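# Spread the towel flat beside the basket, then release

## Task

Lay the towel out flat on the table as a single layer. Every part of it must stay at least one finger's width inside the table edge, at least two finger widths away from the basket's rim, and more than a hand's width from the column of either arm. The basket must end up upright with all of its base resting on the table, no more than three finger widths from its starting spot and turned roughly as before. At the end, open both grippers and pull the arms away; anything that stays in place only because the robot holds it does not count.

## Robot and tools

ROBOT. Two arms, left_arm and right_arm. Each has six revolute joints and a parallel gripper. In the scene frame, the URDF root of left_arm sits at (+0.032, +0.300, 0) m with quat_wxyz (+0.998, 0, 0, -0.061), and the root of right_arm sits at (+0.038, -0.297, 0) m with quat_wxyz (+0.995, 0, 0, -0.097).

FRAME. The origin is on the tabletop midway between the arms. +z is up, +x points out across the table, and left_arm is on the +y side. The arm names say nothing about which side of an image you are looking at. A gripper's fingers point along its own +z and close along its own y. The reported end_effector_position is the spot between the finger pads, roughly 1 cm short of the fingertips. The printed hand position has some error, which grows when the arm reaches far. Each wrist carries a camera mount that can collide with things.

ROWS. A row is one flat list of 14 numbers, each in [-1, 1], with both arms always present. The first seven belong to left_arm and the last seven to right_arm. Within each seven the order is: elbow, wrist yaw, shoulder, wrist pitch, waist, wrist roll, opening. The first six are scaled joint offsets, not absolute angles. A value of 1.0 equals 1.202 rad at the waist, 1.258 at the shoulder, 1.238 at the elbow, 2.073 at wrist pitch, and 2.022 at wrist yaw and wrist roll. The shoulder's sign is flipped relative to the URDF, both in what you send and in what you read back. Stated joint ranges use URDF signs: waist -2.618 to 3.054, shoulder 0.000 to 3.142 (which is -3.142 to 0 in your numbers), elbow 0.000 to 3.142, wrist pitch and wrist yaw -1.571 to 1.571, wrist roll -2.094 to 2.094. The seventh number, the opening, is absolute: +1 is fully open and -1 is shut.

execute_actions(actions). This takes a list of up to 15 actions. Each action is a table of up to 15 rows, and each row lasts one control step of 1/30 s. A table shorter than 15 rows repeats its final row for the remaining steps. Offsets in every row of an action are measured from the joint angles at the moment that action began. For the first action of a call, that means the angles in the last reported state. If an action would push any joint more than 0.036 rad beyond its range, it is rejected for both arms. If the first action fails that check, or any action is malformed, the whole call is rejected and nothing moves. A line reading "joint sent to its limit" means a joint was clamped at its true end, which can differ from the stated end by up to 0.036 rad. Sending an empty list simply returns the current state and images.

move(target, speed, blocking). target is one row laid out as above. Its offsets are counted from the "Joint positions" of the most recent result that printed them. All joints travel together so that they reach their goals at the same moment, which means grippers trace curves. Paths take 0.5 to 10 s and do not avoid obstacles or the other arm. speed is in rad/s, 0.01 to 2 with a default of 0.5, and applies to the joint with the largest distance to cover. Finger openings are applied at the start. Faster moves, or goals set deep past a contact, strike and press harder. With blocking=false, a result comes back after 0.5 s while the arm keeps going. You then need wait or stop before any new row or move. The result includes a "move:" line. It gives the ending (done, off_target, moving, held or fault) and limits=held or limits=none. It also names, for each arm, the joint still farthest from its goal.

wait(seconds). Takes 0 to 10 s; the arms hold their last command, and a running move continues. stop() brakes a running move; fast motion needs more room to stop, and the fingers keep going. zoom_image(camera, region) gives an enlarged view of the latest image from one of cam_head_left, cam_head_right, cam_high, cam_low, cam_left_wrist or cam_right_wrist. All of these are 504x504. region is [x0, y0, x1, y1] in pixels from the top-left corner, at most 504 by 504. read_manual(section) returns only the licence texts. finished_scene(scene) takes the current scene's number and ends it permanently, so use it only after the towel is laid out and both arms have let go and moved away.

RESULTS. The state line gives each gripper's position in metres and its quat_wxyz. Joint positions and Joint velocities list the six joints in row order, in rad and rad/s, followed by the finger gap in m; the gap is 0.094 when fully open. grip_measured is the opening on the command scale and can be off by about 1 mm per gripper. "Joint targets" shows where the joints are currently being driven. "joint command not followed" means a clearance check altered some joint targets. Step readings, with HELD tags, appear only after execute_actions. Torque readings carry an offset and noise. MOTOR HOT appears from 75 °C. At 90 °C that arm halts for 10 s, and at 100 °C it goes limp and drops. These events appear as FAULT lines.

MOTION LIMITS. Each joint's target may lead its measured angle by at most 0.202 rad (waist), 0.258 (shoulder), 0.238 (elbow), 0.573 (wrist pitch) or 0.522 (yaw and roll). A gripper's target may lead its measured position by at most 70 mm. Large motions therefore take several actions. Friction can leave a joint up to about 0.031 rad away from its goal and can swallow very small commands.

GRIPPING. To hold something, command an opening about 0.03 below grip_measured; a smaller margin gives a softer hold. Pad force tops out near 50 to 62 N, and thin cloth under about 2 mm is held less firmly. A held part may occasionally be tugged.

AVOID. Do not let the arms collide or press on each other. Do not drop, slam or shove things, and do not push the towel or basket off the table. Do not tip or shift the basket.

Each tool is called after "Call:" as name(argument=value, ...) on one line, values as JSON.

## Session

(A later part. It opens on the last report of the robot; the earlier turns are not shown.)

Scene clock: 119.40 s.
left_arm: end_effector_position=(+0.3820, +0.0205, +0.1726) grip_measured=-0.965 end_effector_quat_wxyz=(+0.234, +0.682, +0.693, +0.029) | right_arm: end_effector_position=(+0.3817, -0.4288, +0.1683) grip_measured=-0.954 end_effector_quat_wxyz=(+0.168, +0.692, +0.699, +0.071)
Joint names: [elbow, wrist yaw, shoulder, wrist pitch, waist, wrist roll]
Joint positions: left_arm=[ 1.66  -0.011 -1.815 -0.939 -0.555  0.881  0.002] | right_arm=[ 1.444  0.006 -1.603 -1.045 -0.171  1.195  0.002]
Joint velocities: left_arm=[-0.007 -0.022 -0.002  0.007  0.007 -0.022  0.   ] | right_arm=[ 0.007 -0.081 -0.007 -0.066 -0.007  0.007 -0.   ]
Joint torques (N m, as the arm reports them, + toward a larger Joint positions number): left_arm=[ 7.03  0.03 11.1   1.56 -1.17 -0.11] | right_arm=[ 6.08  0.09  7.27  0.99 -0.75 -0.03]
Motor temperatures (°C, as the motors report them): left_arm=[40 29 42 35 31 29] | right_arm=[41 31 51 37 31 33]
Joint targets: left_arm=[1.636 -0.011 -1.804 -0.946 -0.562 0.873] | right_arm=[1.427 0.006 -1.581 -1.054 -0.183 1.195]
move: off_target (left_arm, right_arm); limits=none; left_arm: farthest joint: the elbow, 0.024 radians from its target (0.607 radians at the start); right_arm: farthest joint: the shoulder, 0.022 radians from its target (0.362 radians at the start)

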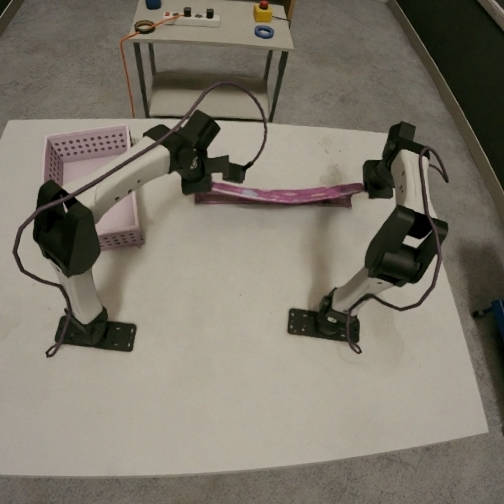

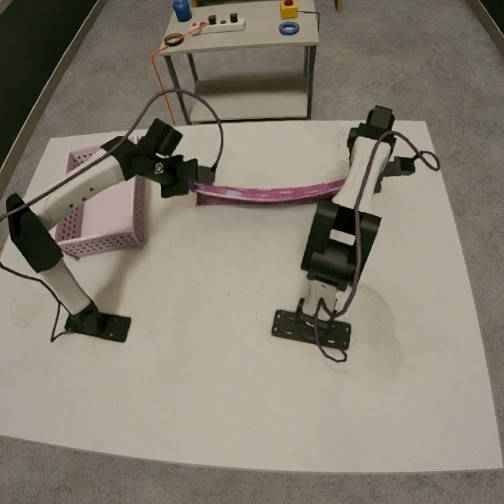

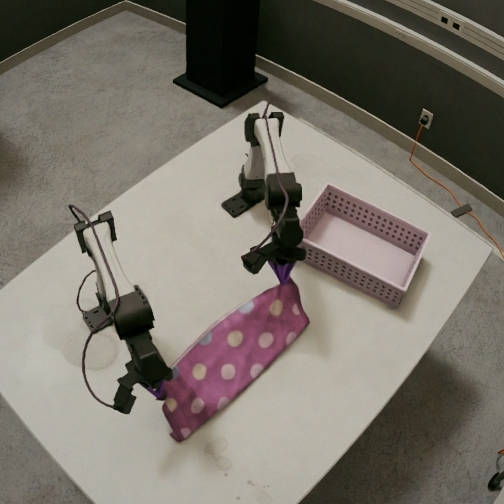

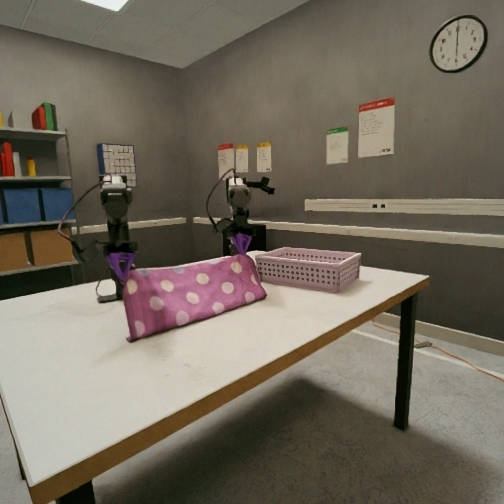

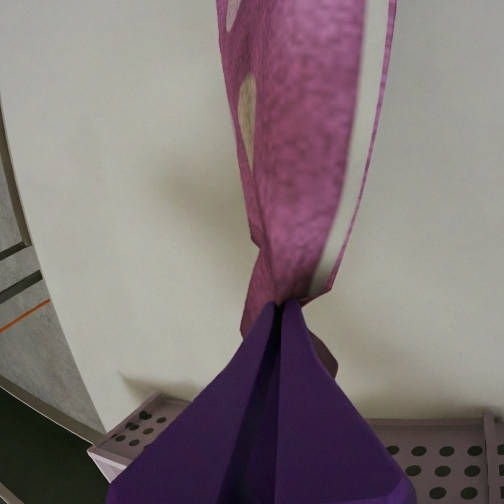

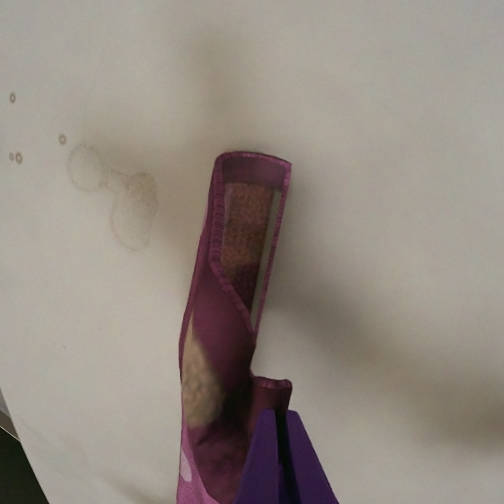

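Call:
move(target=[0.488,0,-0.262,0.018,0.142,0,-1, 0.482,0,-0.278,0.037,0.087,0,-1], speed=0.8)

Call:
move(target=[-0.73,0,0.32,0,-0.265,-0.06,-1, -0.837,0,0.465,0.035,-0.185,-0.05,-1], speed=2)

Scene clock: 133.00 s.
left_arm: end_effector_position=(+0.5288, +0.0228, +0.2534) grip_measured=-0.965 end_effector_quat_wxyz=(+0.376, +0.590, +0.710, +0.075) | right_arm: end_effector_position=(+0.5255, -0.4312, +0.2460) grip_measured=-0.954 end_effector_quat_wxyz=(+0.293, +0.632, +0.703, +0.143)
Joint names: [elbow, wrist yaw, shoulder, wrist pitch, waist, wrist roll]
Joint positions: left_arm=[ 2.246 -0.011 -2.125 -0.905 -0.389  0.88   0.002] | right_arm=[ 2.018  0.006 -1.937 -0.987 -0.074  1.195  0.002]
Joint velocities: left_arm=[-0.002  0.007  0.007  0.007 -0.007 -0.022 -0.002] | right_arm=[ 0.002 -0.007 -0.002 -0.022 -0.012  0.037  0.   ]
Joint torques (N m, as the arm reports them, + toward a larger Joint positions number): left_arm=[10.39  0.03 11.45  2.23 -0.35 -0.03] | right_arm=[ 9.25  0.08  7.66  1.85  0.56 -0.04]
Motor temperatures (°C, as the motors report them): left_arm=[39 29 44 35 31 29] | right_arm=[40 31 50 36 31 33]
Joint targets: left_arm=[2.265 -0.011 -2.145 -0.902 -0.384 0.880] | right_arm=[2.041 0.006 -1.952 -0.968 -0.067 1.195]
move: off_target (right_arm); limits=none; left_arm: farthest joint: the shoulder, 0.019 radians from its target (0.329 radians at the start); right_arm: farthest joint: the elbow, 0.023 radians from its target (0.597 radians at the start)

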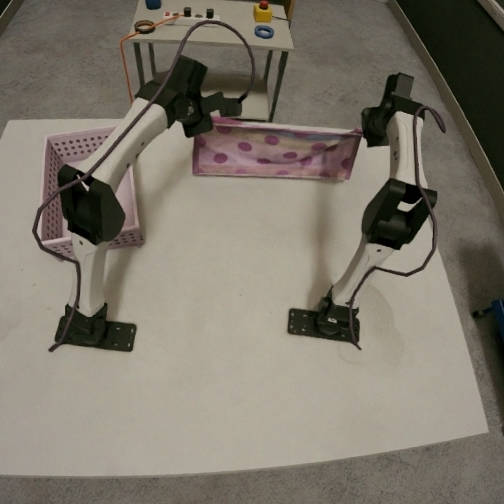

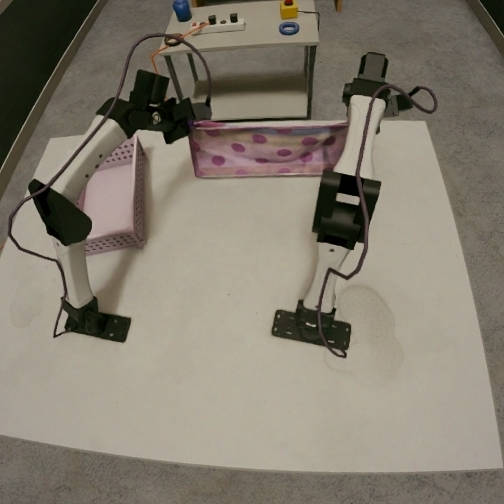

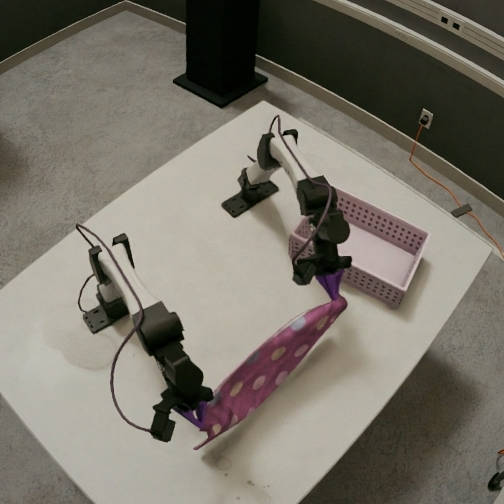

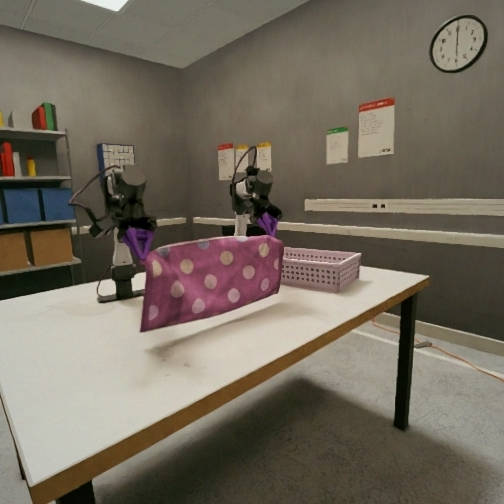

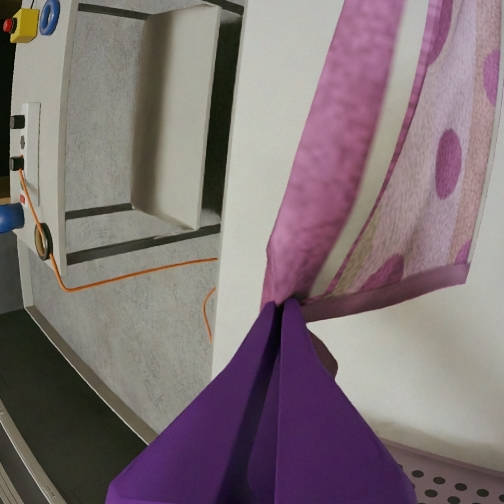

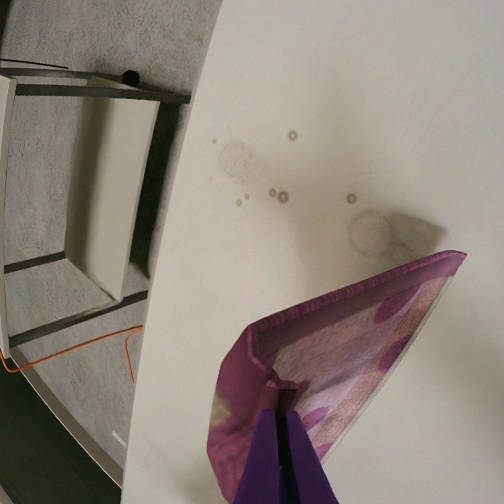

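Scene clock: 134.47 s.
left_arm: end_effector_position=(+0.2944, +0.0198, +0.1062) grip_measured=-0.965 end_effector_quat_wxyz=(+0.146, +0.705, +0.694, +0.002) | right_arm: end_effector_position=(+0.2867, -0.4263, +0.0995) grip_measured=-0.954 end_effector_quat_wxyz=(+0.122, +0.704, +0.698, +0.036)
Joint names: [elbow, wrist yaw, shoulder, wrist pitch, waist, wrist roll]
Joint positions: left_arm=[ 1.364 -0.011 -1.733 -0.909 -0.7    0.766  0.002] | right_arm=[ 0.994  0.005 -1.374 -0.936 -0.285  1.1    0.002]
Joint velocities: left_arm=[ 0.007 -0.037  0.002 -0.022  0.002 -0.022  0.001] | right_arm=[ 0.002  0.081  0.032  0.066 -0.012  0.007  0.001]
Joint torques (N m, as the arm reports them, + toward a larger Joint positions number): left_arm=[ 6.8   0.03  9.91  1.29 -1.29 -0.08] | right_arm=[ 6.14  0.1   5.22  1.1  -0.77 -0.08]
Motor temperatures (°C, as the motors report them): left_arm=[39 29 44 35 31 29] | right_arm=[40 31 50 36 31 33]
Joint targets: left_arm=[1.342 -0.011 -1.723 -0.905 -0.708 0.759] | right_arm=[0.981 0.006 -1.352 -0.914 -0.296 1.094]
move: off_target (left_arm, right_arm); limits=none; left_arm: farthest joint: the elbow, 0.022 radians from its target (0.904 radians at the start); right_arm: farthest joint: the shoulder, 0.022 radians from its target (0.585 radians at the start)

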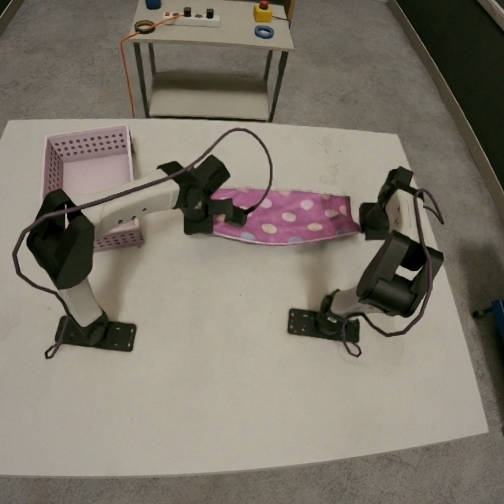

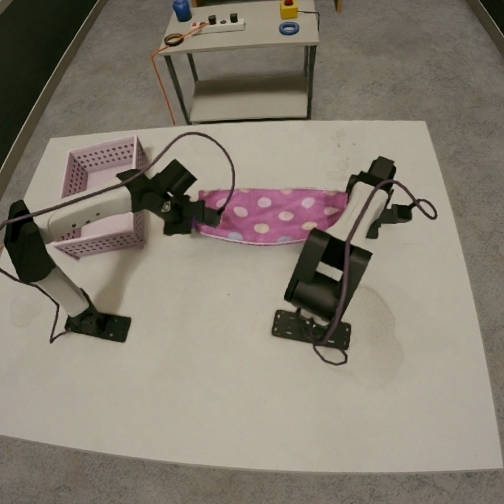

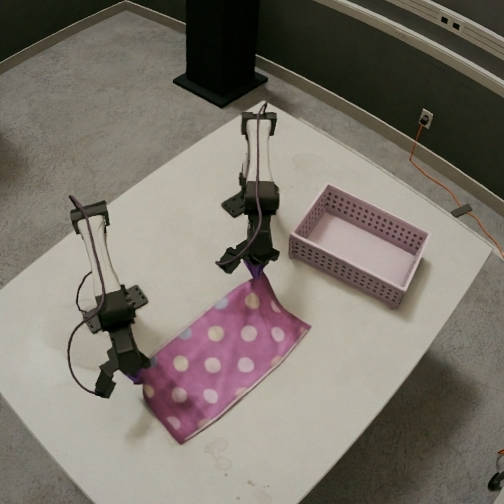

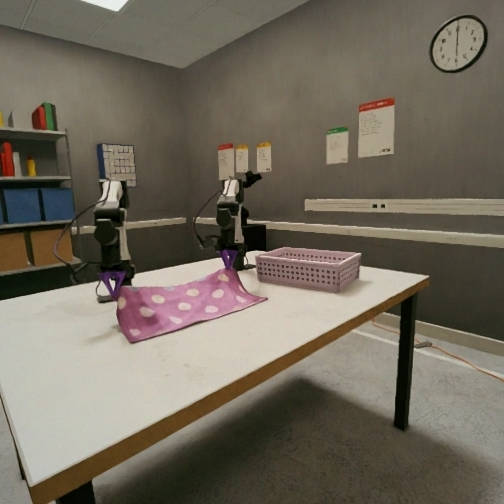

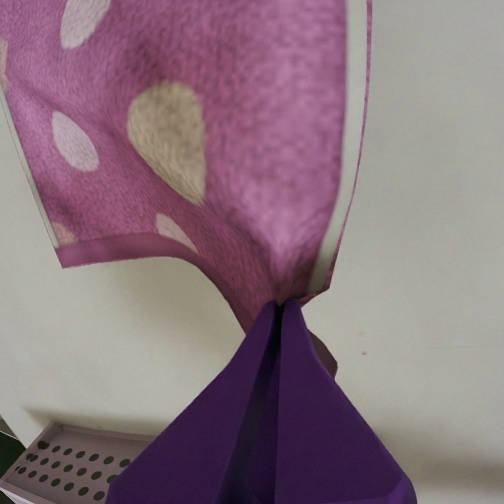

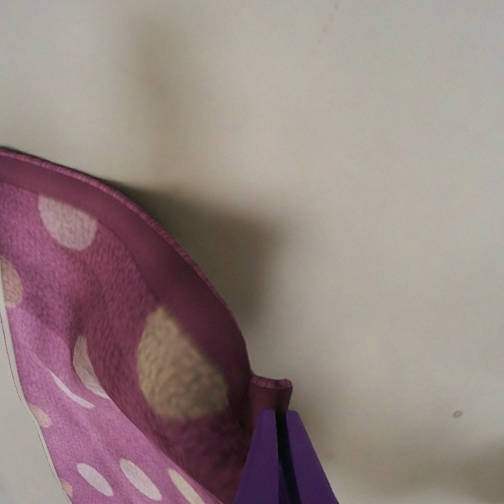

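Call:
move(target=[-0.088,0,-0.115,0,-0.086,-0.06,-1, -0.12,0,-0.1,0.04,-0.1,-0.06,-1], speed=0.2)

Call:
move(target=[0,0,0,0,0,0,0.3, 0,0,0,0,0,0,0.3])

Call:
move(target=[-0.2,0,0.8,-0.2,0,-0.3,1, 0.1,0,0.5,-0.2,-0.3,-0.45,1], speed=0.8)

Call:
zoom_image(camera="cam_high", region=[80,240,340,500])

Scene clock: 145.53 s.
left_arm: end_effector_position=(+0.2475, +0.0209, +0.0355) grip_measured=-0.965 end_effector_quat_wxyz=(+0.039, +0.706, +0.707, +0.000) | right_arm: end_effector_position=(+0.2443, -0.4347, +0.0365) grip_measured=-0.954 end_effector_quat_wxyz=(+0.034, +0.707, +0.706, +0.004)
Joint names: [elbow, wrist yaw, shoulder, wrist pitch, waist, wrist roll]
Joint positions: left_arm=[ 1.277 -0.011 -1.864 -0.907 -0.795  0.652  0.002] | right_arm=[ 0.86   0.005 -1.485 -0.877 -0.393  0.986  0.002]
Joint velocities: left_arm=[ 0.002 -0.007  0.012 -0.037 -0.007  0.037  0.   ] | right_arm=[-0.007 -0.037 -0.007  0.037 -0.012 -0.022  0.001]
Joint torques (N m, as the arm reports them, + toward a larger Joint positions number): left_arm=[ 6.01  0.03  8.45  0.7  -1.26 -0.06] | right_arm=[ 5.39  0.09  3.11  0.75 -0.77 -0.07]
Motor temperatures (°C, as the motors report them): left_arm=[39 29 44 35 31 29] | right_arm=[40 31 47 36 31 33]
Joint targets: left_arm=[1.255 -0.011 -1.878 -0.909 -0.803 0.645] | right_arm=[0.846 0.005 -1.500 -0.853 -0.405 0.979]
move: off_target (left_arm, right_arm); limits=none; left_arm: farthest joint: the elbow, 0.022 radians from its target (0.109 radians at the start); right_arm: farthest joint: the wrist pitch, 0.024 radians from its target (0.082 radians at the start)

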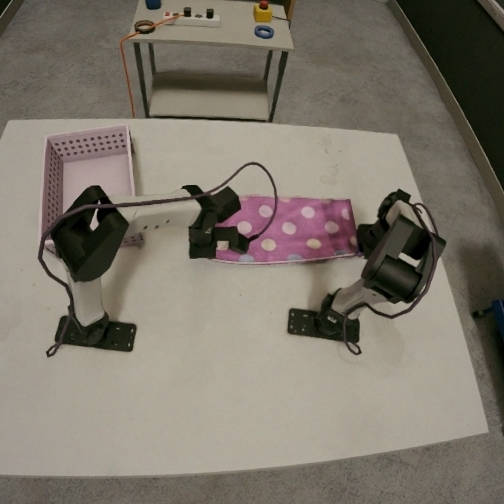

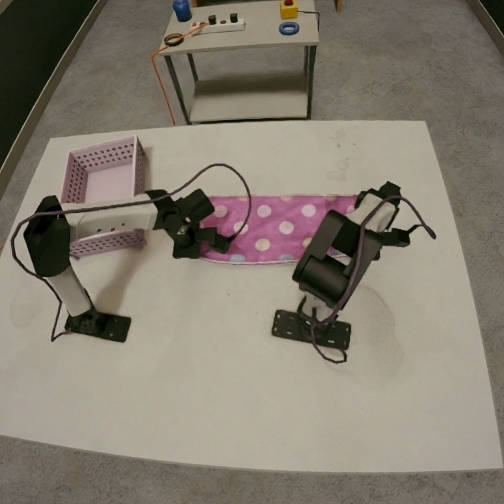

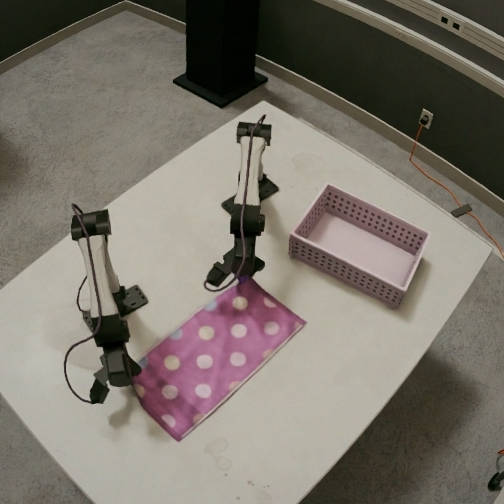

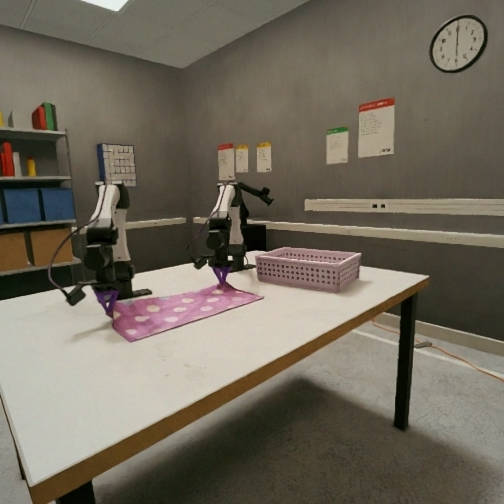

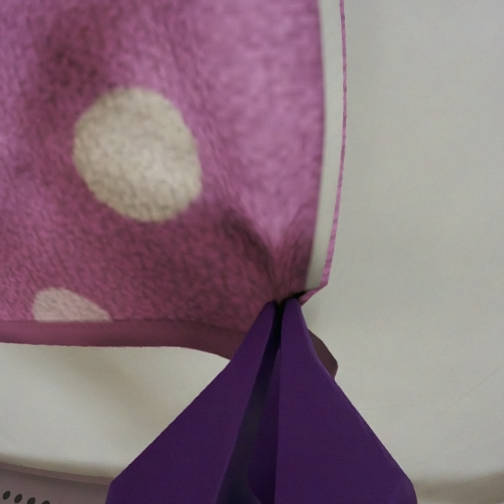

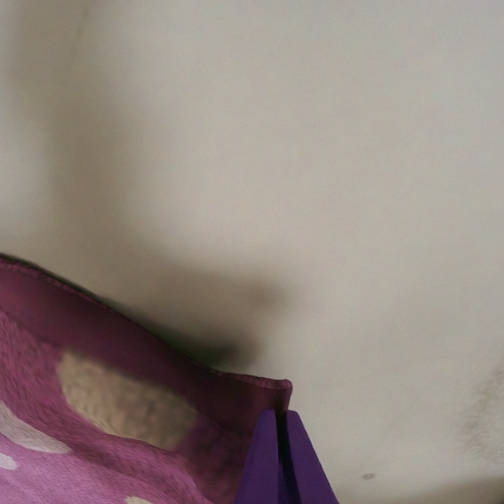

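Scene clock: 146.03 s.
left_arm: end_effector_position=(+0.2475, +0.0209, +0.0355) grip_measured=+0.298 end_effector_quat_wxyz=(+0.039, +0.706, +0.707, +0.000) | right_arm: end_effector_position=(+0.2443, -0.4347, +0.0365) grip_measured=+0.298 end_effector_quat_wxyz=(+0.034, +0.707, +0.706, +0.004)
Joint names: [elbow, wrist yaw, shoulder, wrist pitch, waist, wrist roll]
Joint positions: left_arm=[ 1.277 -0.011 -1.864 -0.907 -0.795  0.652  0.061] | right_arm=[ 0.86   0.005 -1.485 -0.877 -0.393  0.986  0.061]
Joint velocities: left_arm=[ 0.002  0.051 -0.002 -0.022 -0.012  0.007  0.   ] | right_arm=[-0.007  0.037 -0.002 -0.007  0.007  0.037  0.   ]
Joint torques (N m, as the arm reports them, + toward a larger Joint positions number): left_arm=[ 7.72  0.03  9.62  0.73 -0.69  0.01] | right_arm=[6.43 0.09 4.08 0.47 0.04 0.  ]
Motor temperatures (°C, as the motors report them): left_arm=[39 29 44 35 31 29] | right_arm=[40 31 47 36 31 33]
Joint targets: left_arm=[1.277 -0.011 -1.864 -0.907 -0.795 0.652] | right_arm=[0.860 0.005 -1.485 -0.877 -0.393 0.986]
move: done; limits=none; left_arm: farthest joint: the waist, 0.000 radians from its target (0.000 radians at the start); right_arm: farthest joint: the waist, 0.000 radians from its target (0.000 radians at the start)

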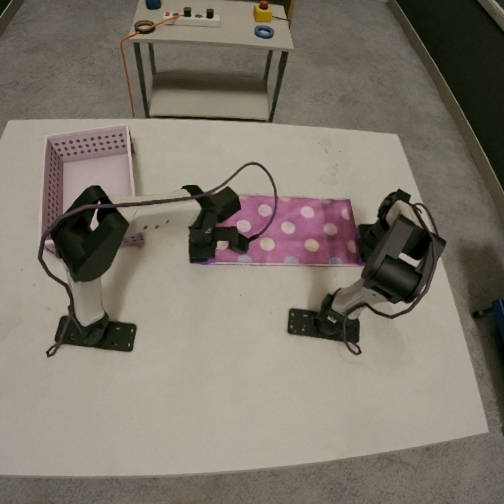

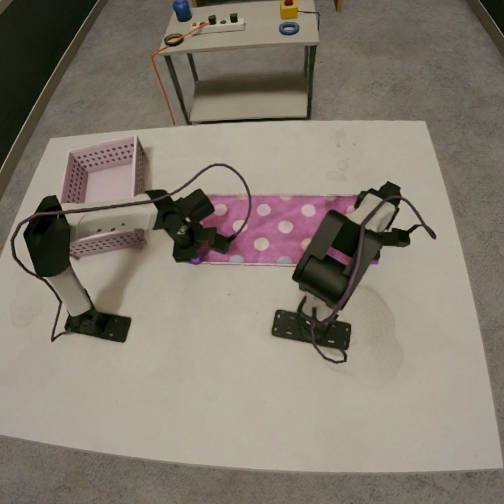

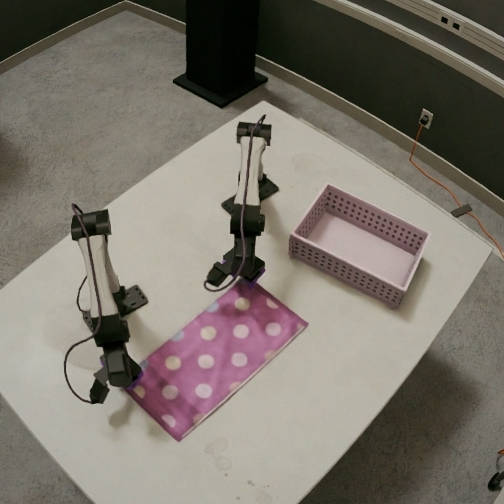

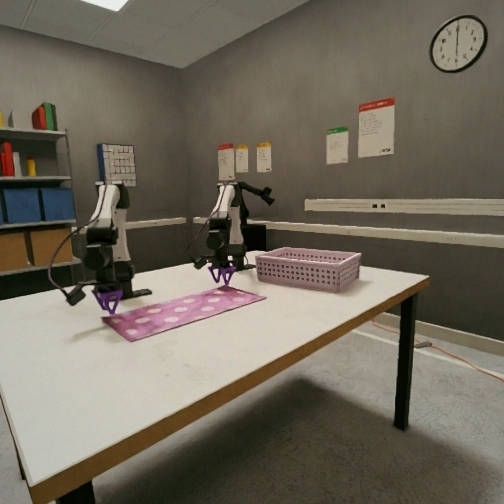

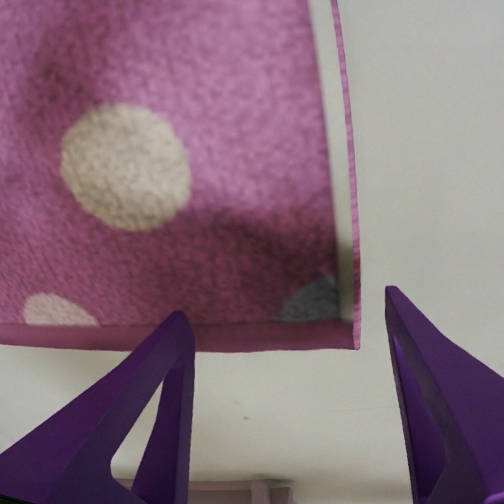

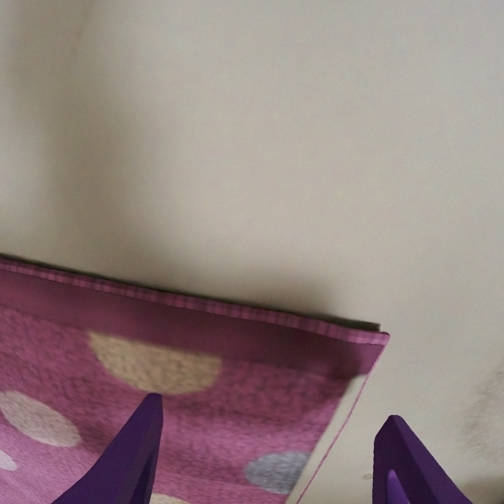

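Scene clock: 148.17 s.
left_arm: end_effector_position=(+0.1457, +0.1539, +0.1980) grip_measured=+0.999 end_effector_quat_wxyz=(+0.205, +0.453, +0.863, -0.089) | right_arm: end_effector_position=(+0.1454, -0.4433, +0.1710) grip_measured=+1.000 end_effector_quat_wxyz=(+0.176, +0.478, +0.856, -0.083)
Joint names: [elbow, wrist yaw, shoulder, wrist pitch, waist, wrist roll]
Joint positions: left_arm=[ 1.054 -0.011 -0.865 -1.31  -0.795  0.052  0.094] | right_arm=[ 0.965  0.005 -0.87  -1.275 -0.742  0.082  0.094]
Joint velocities: left_arm=[-0.022 -0.022  0.022 -0.007 -0.017 -0.022 -0.   ] | right_arm=[ 0.002  0.051 -0.022  0.007 -0.002  0.037  0.   ]
Joint torques (N m, as the arm reports them, + toward a larger Joint positions number): left_arm=[ 6.32 -0.01  1.19  1.53 -0.7  -0.06] | right_arm=[ 8.44  0.02  0.93  1.02 -0.79 -0.05]
Motor temperatures (°C, as the motors report them): left_arm=[39 29 44 35 31 29] | right_arm=[40 31 46 36 31 33]
Joint targets: left_arm=[1.030 -0.011 -0.857 -1.321 -0.795 0.045] | right_arm=[0.983 0.006 -0.856 -1.291 -0.754 0.076]
move: off_target (left_arm); limits=none; left_arm: farthest joint: the elbow, 0.025 radians from its target (0.248 radians at the start); right_arm: farthest joint: the elbow, 0.018 radians from its target (0.124 radians at the start)

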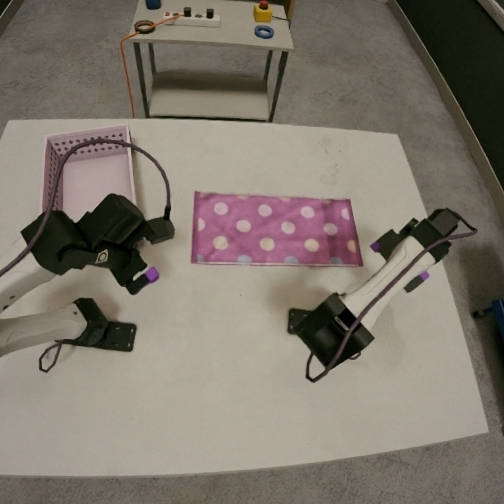

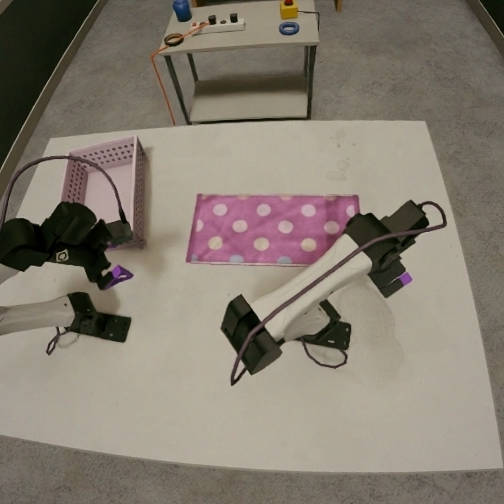

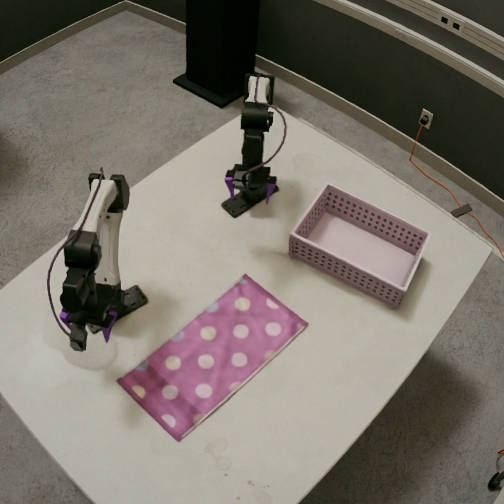

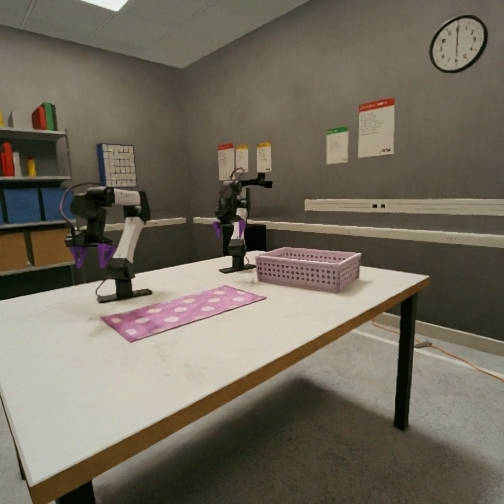

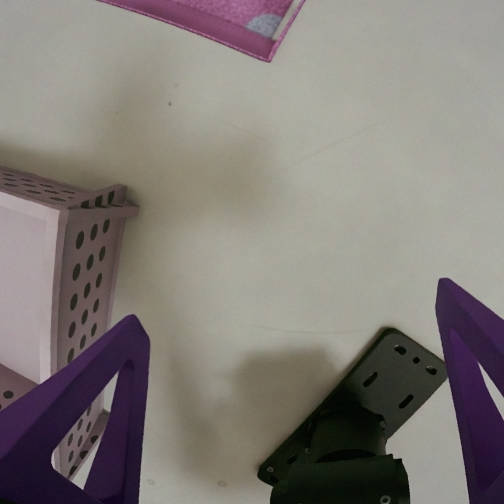

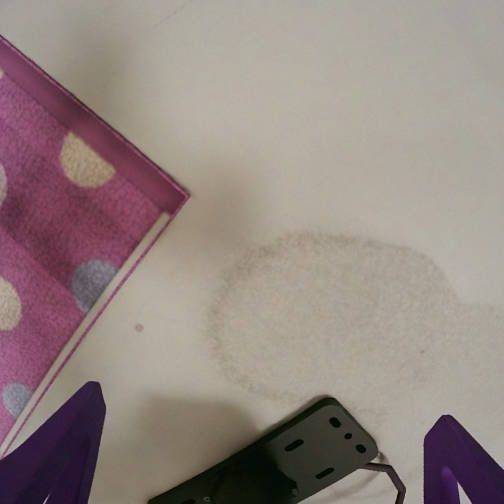

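Region (80, 240, 340, 500) of cam_high's 504x504 image, scaled by 1.938, with more detail than that image has.

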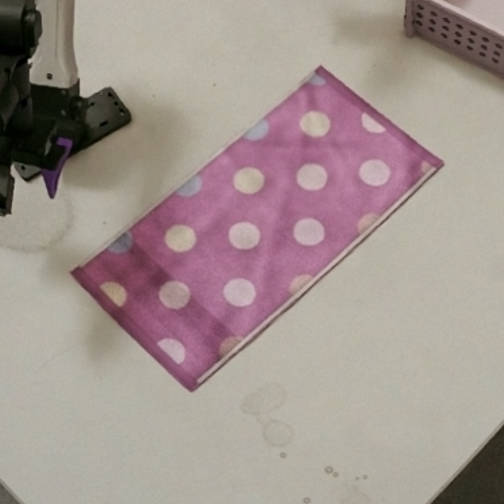

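Call:
finished_scene(scene=1)

The scene is finished: the task was done.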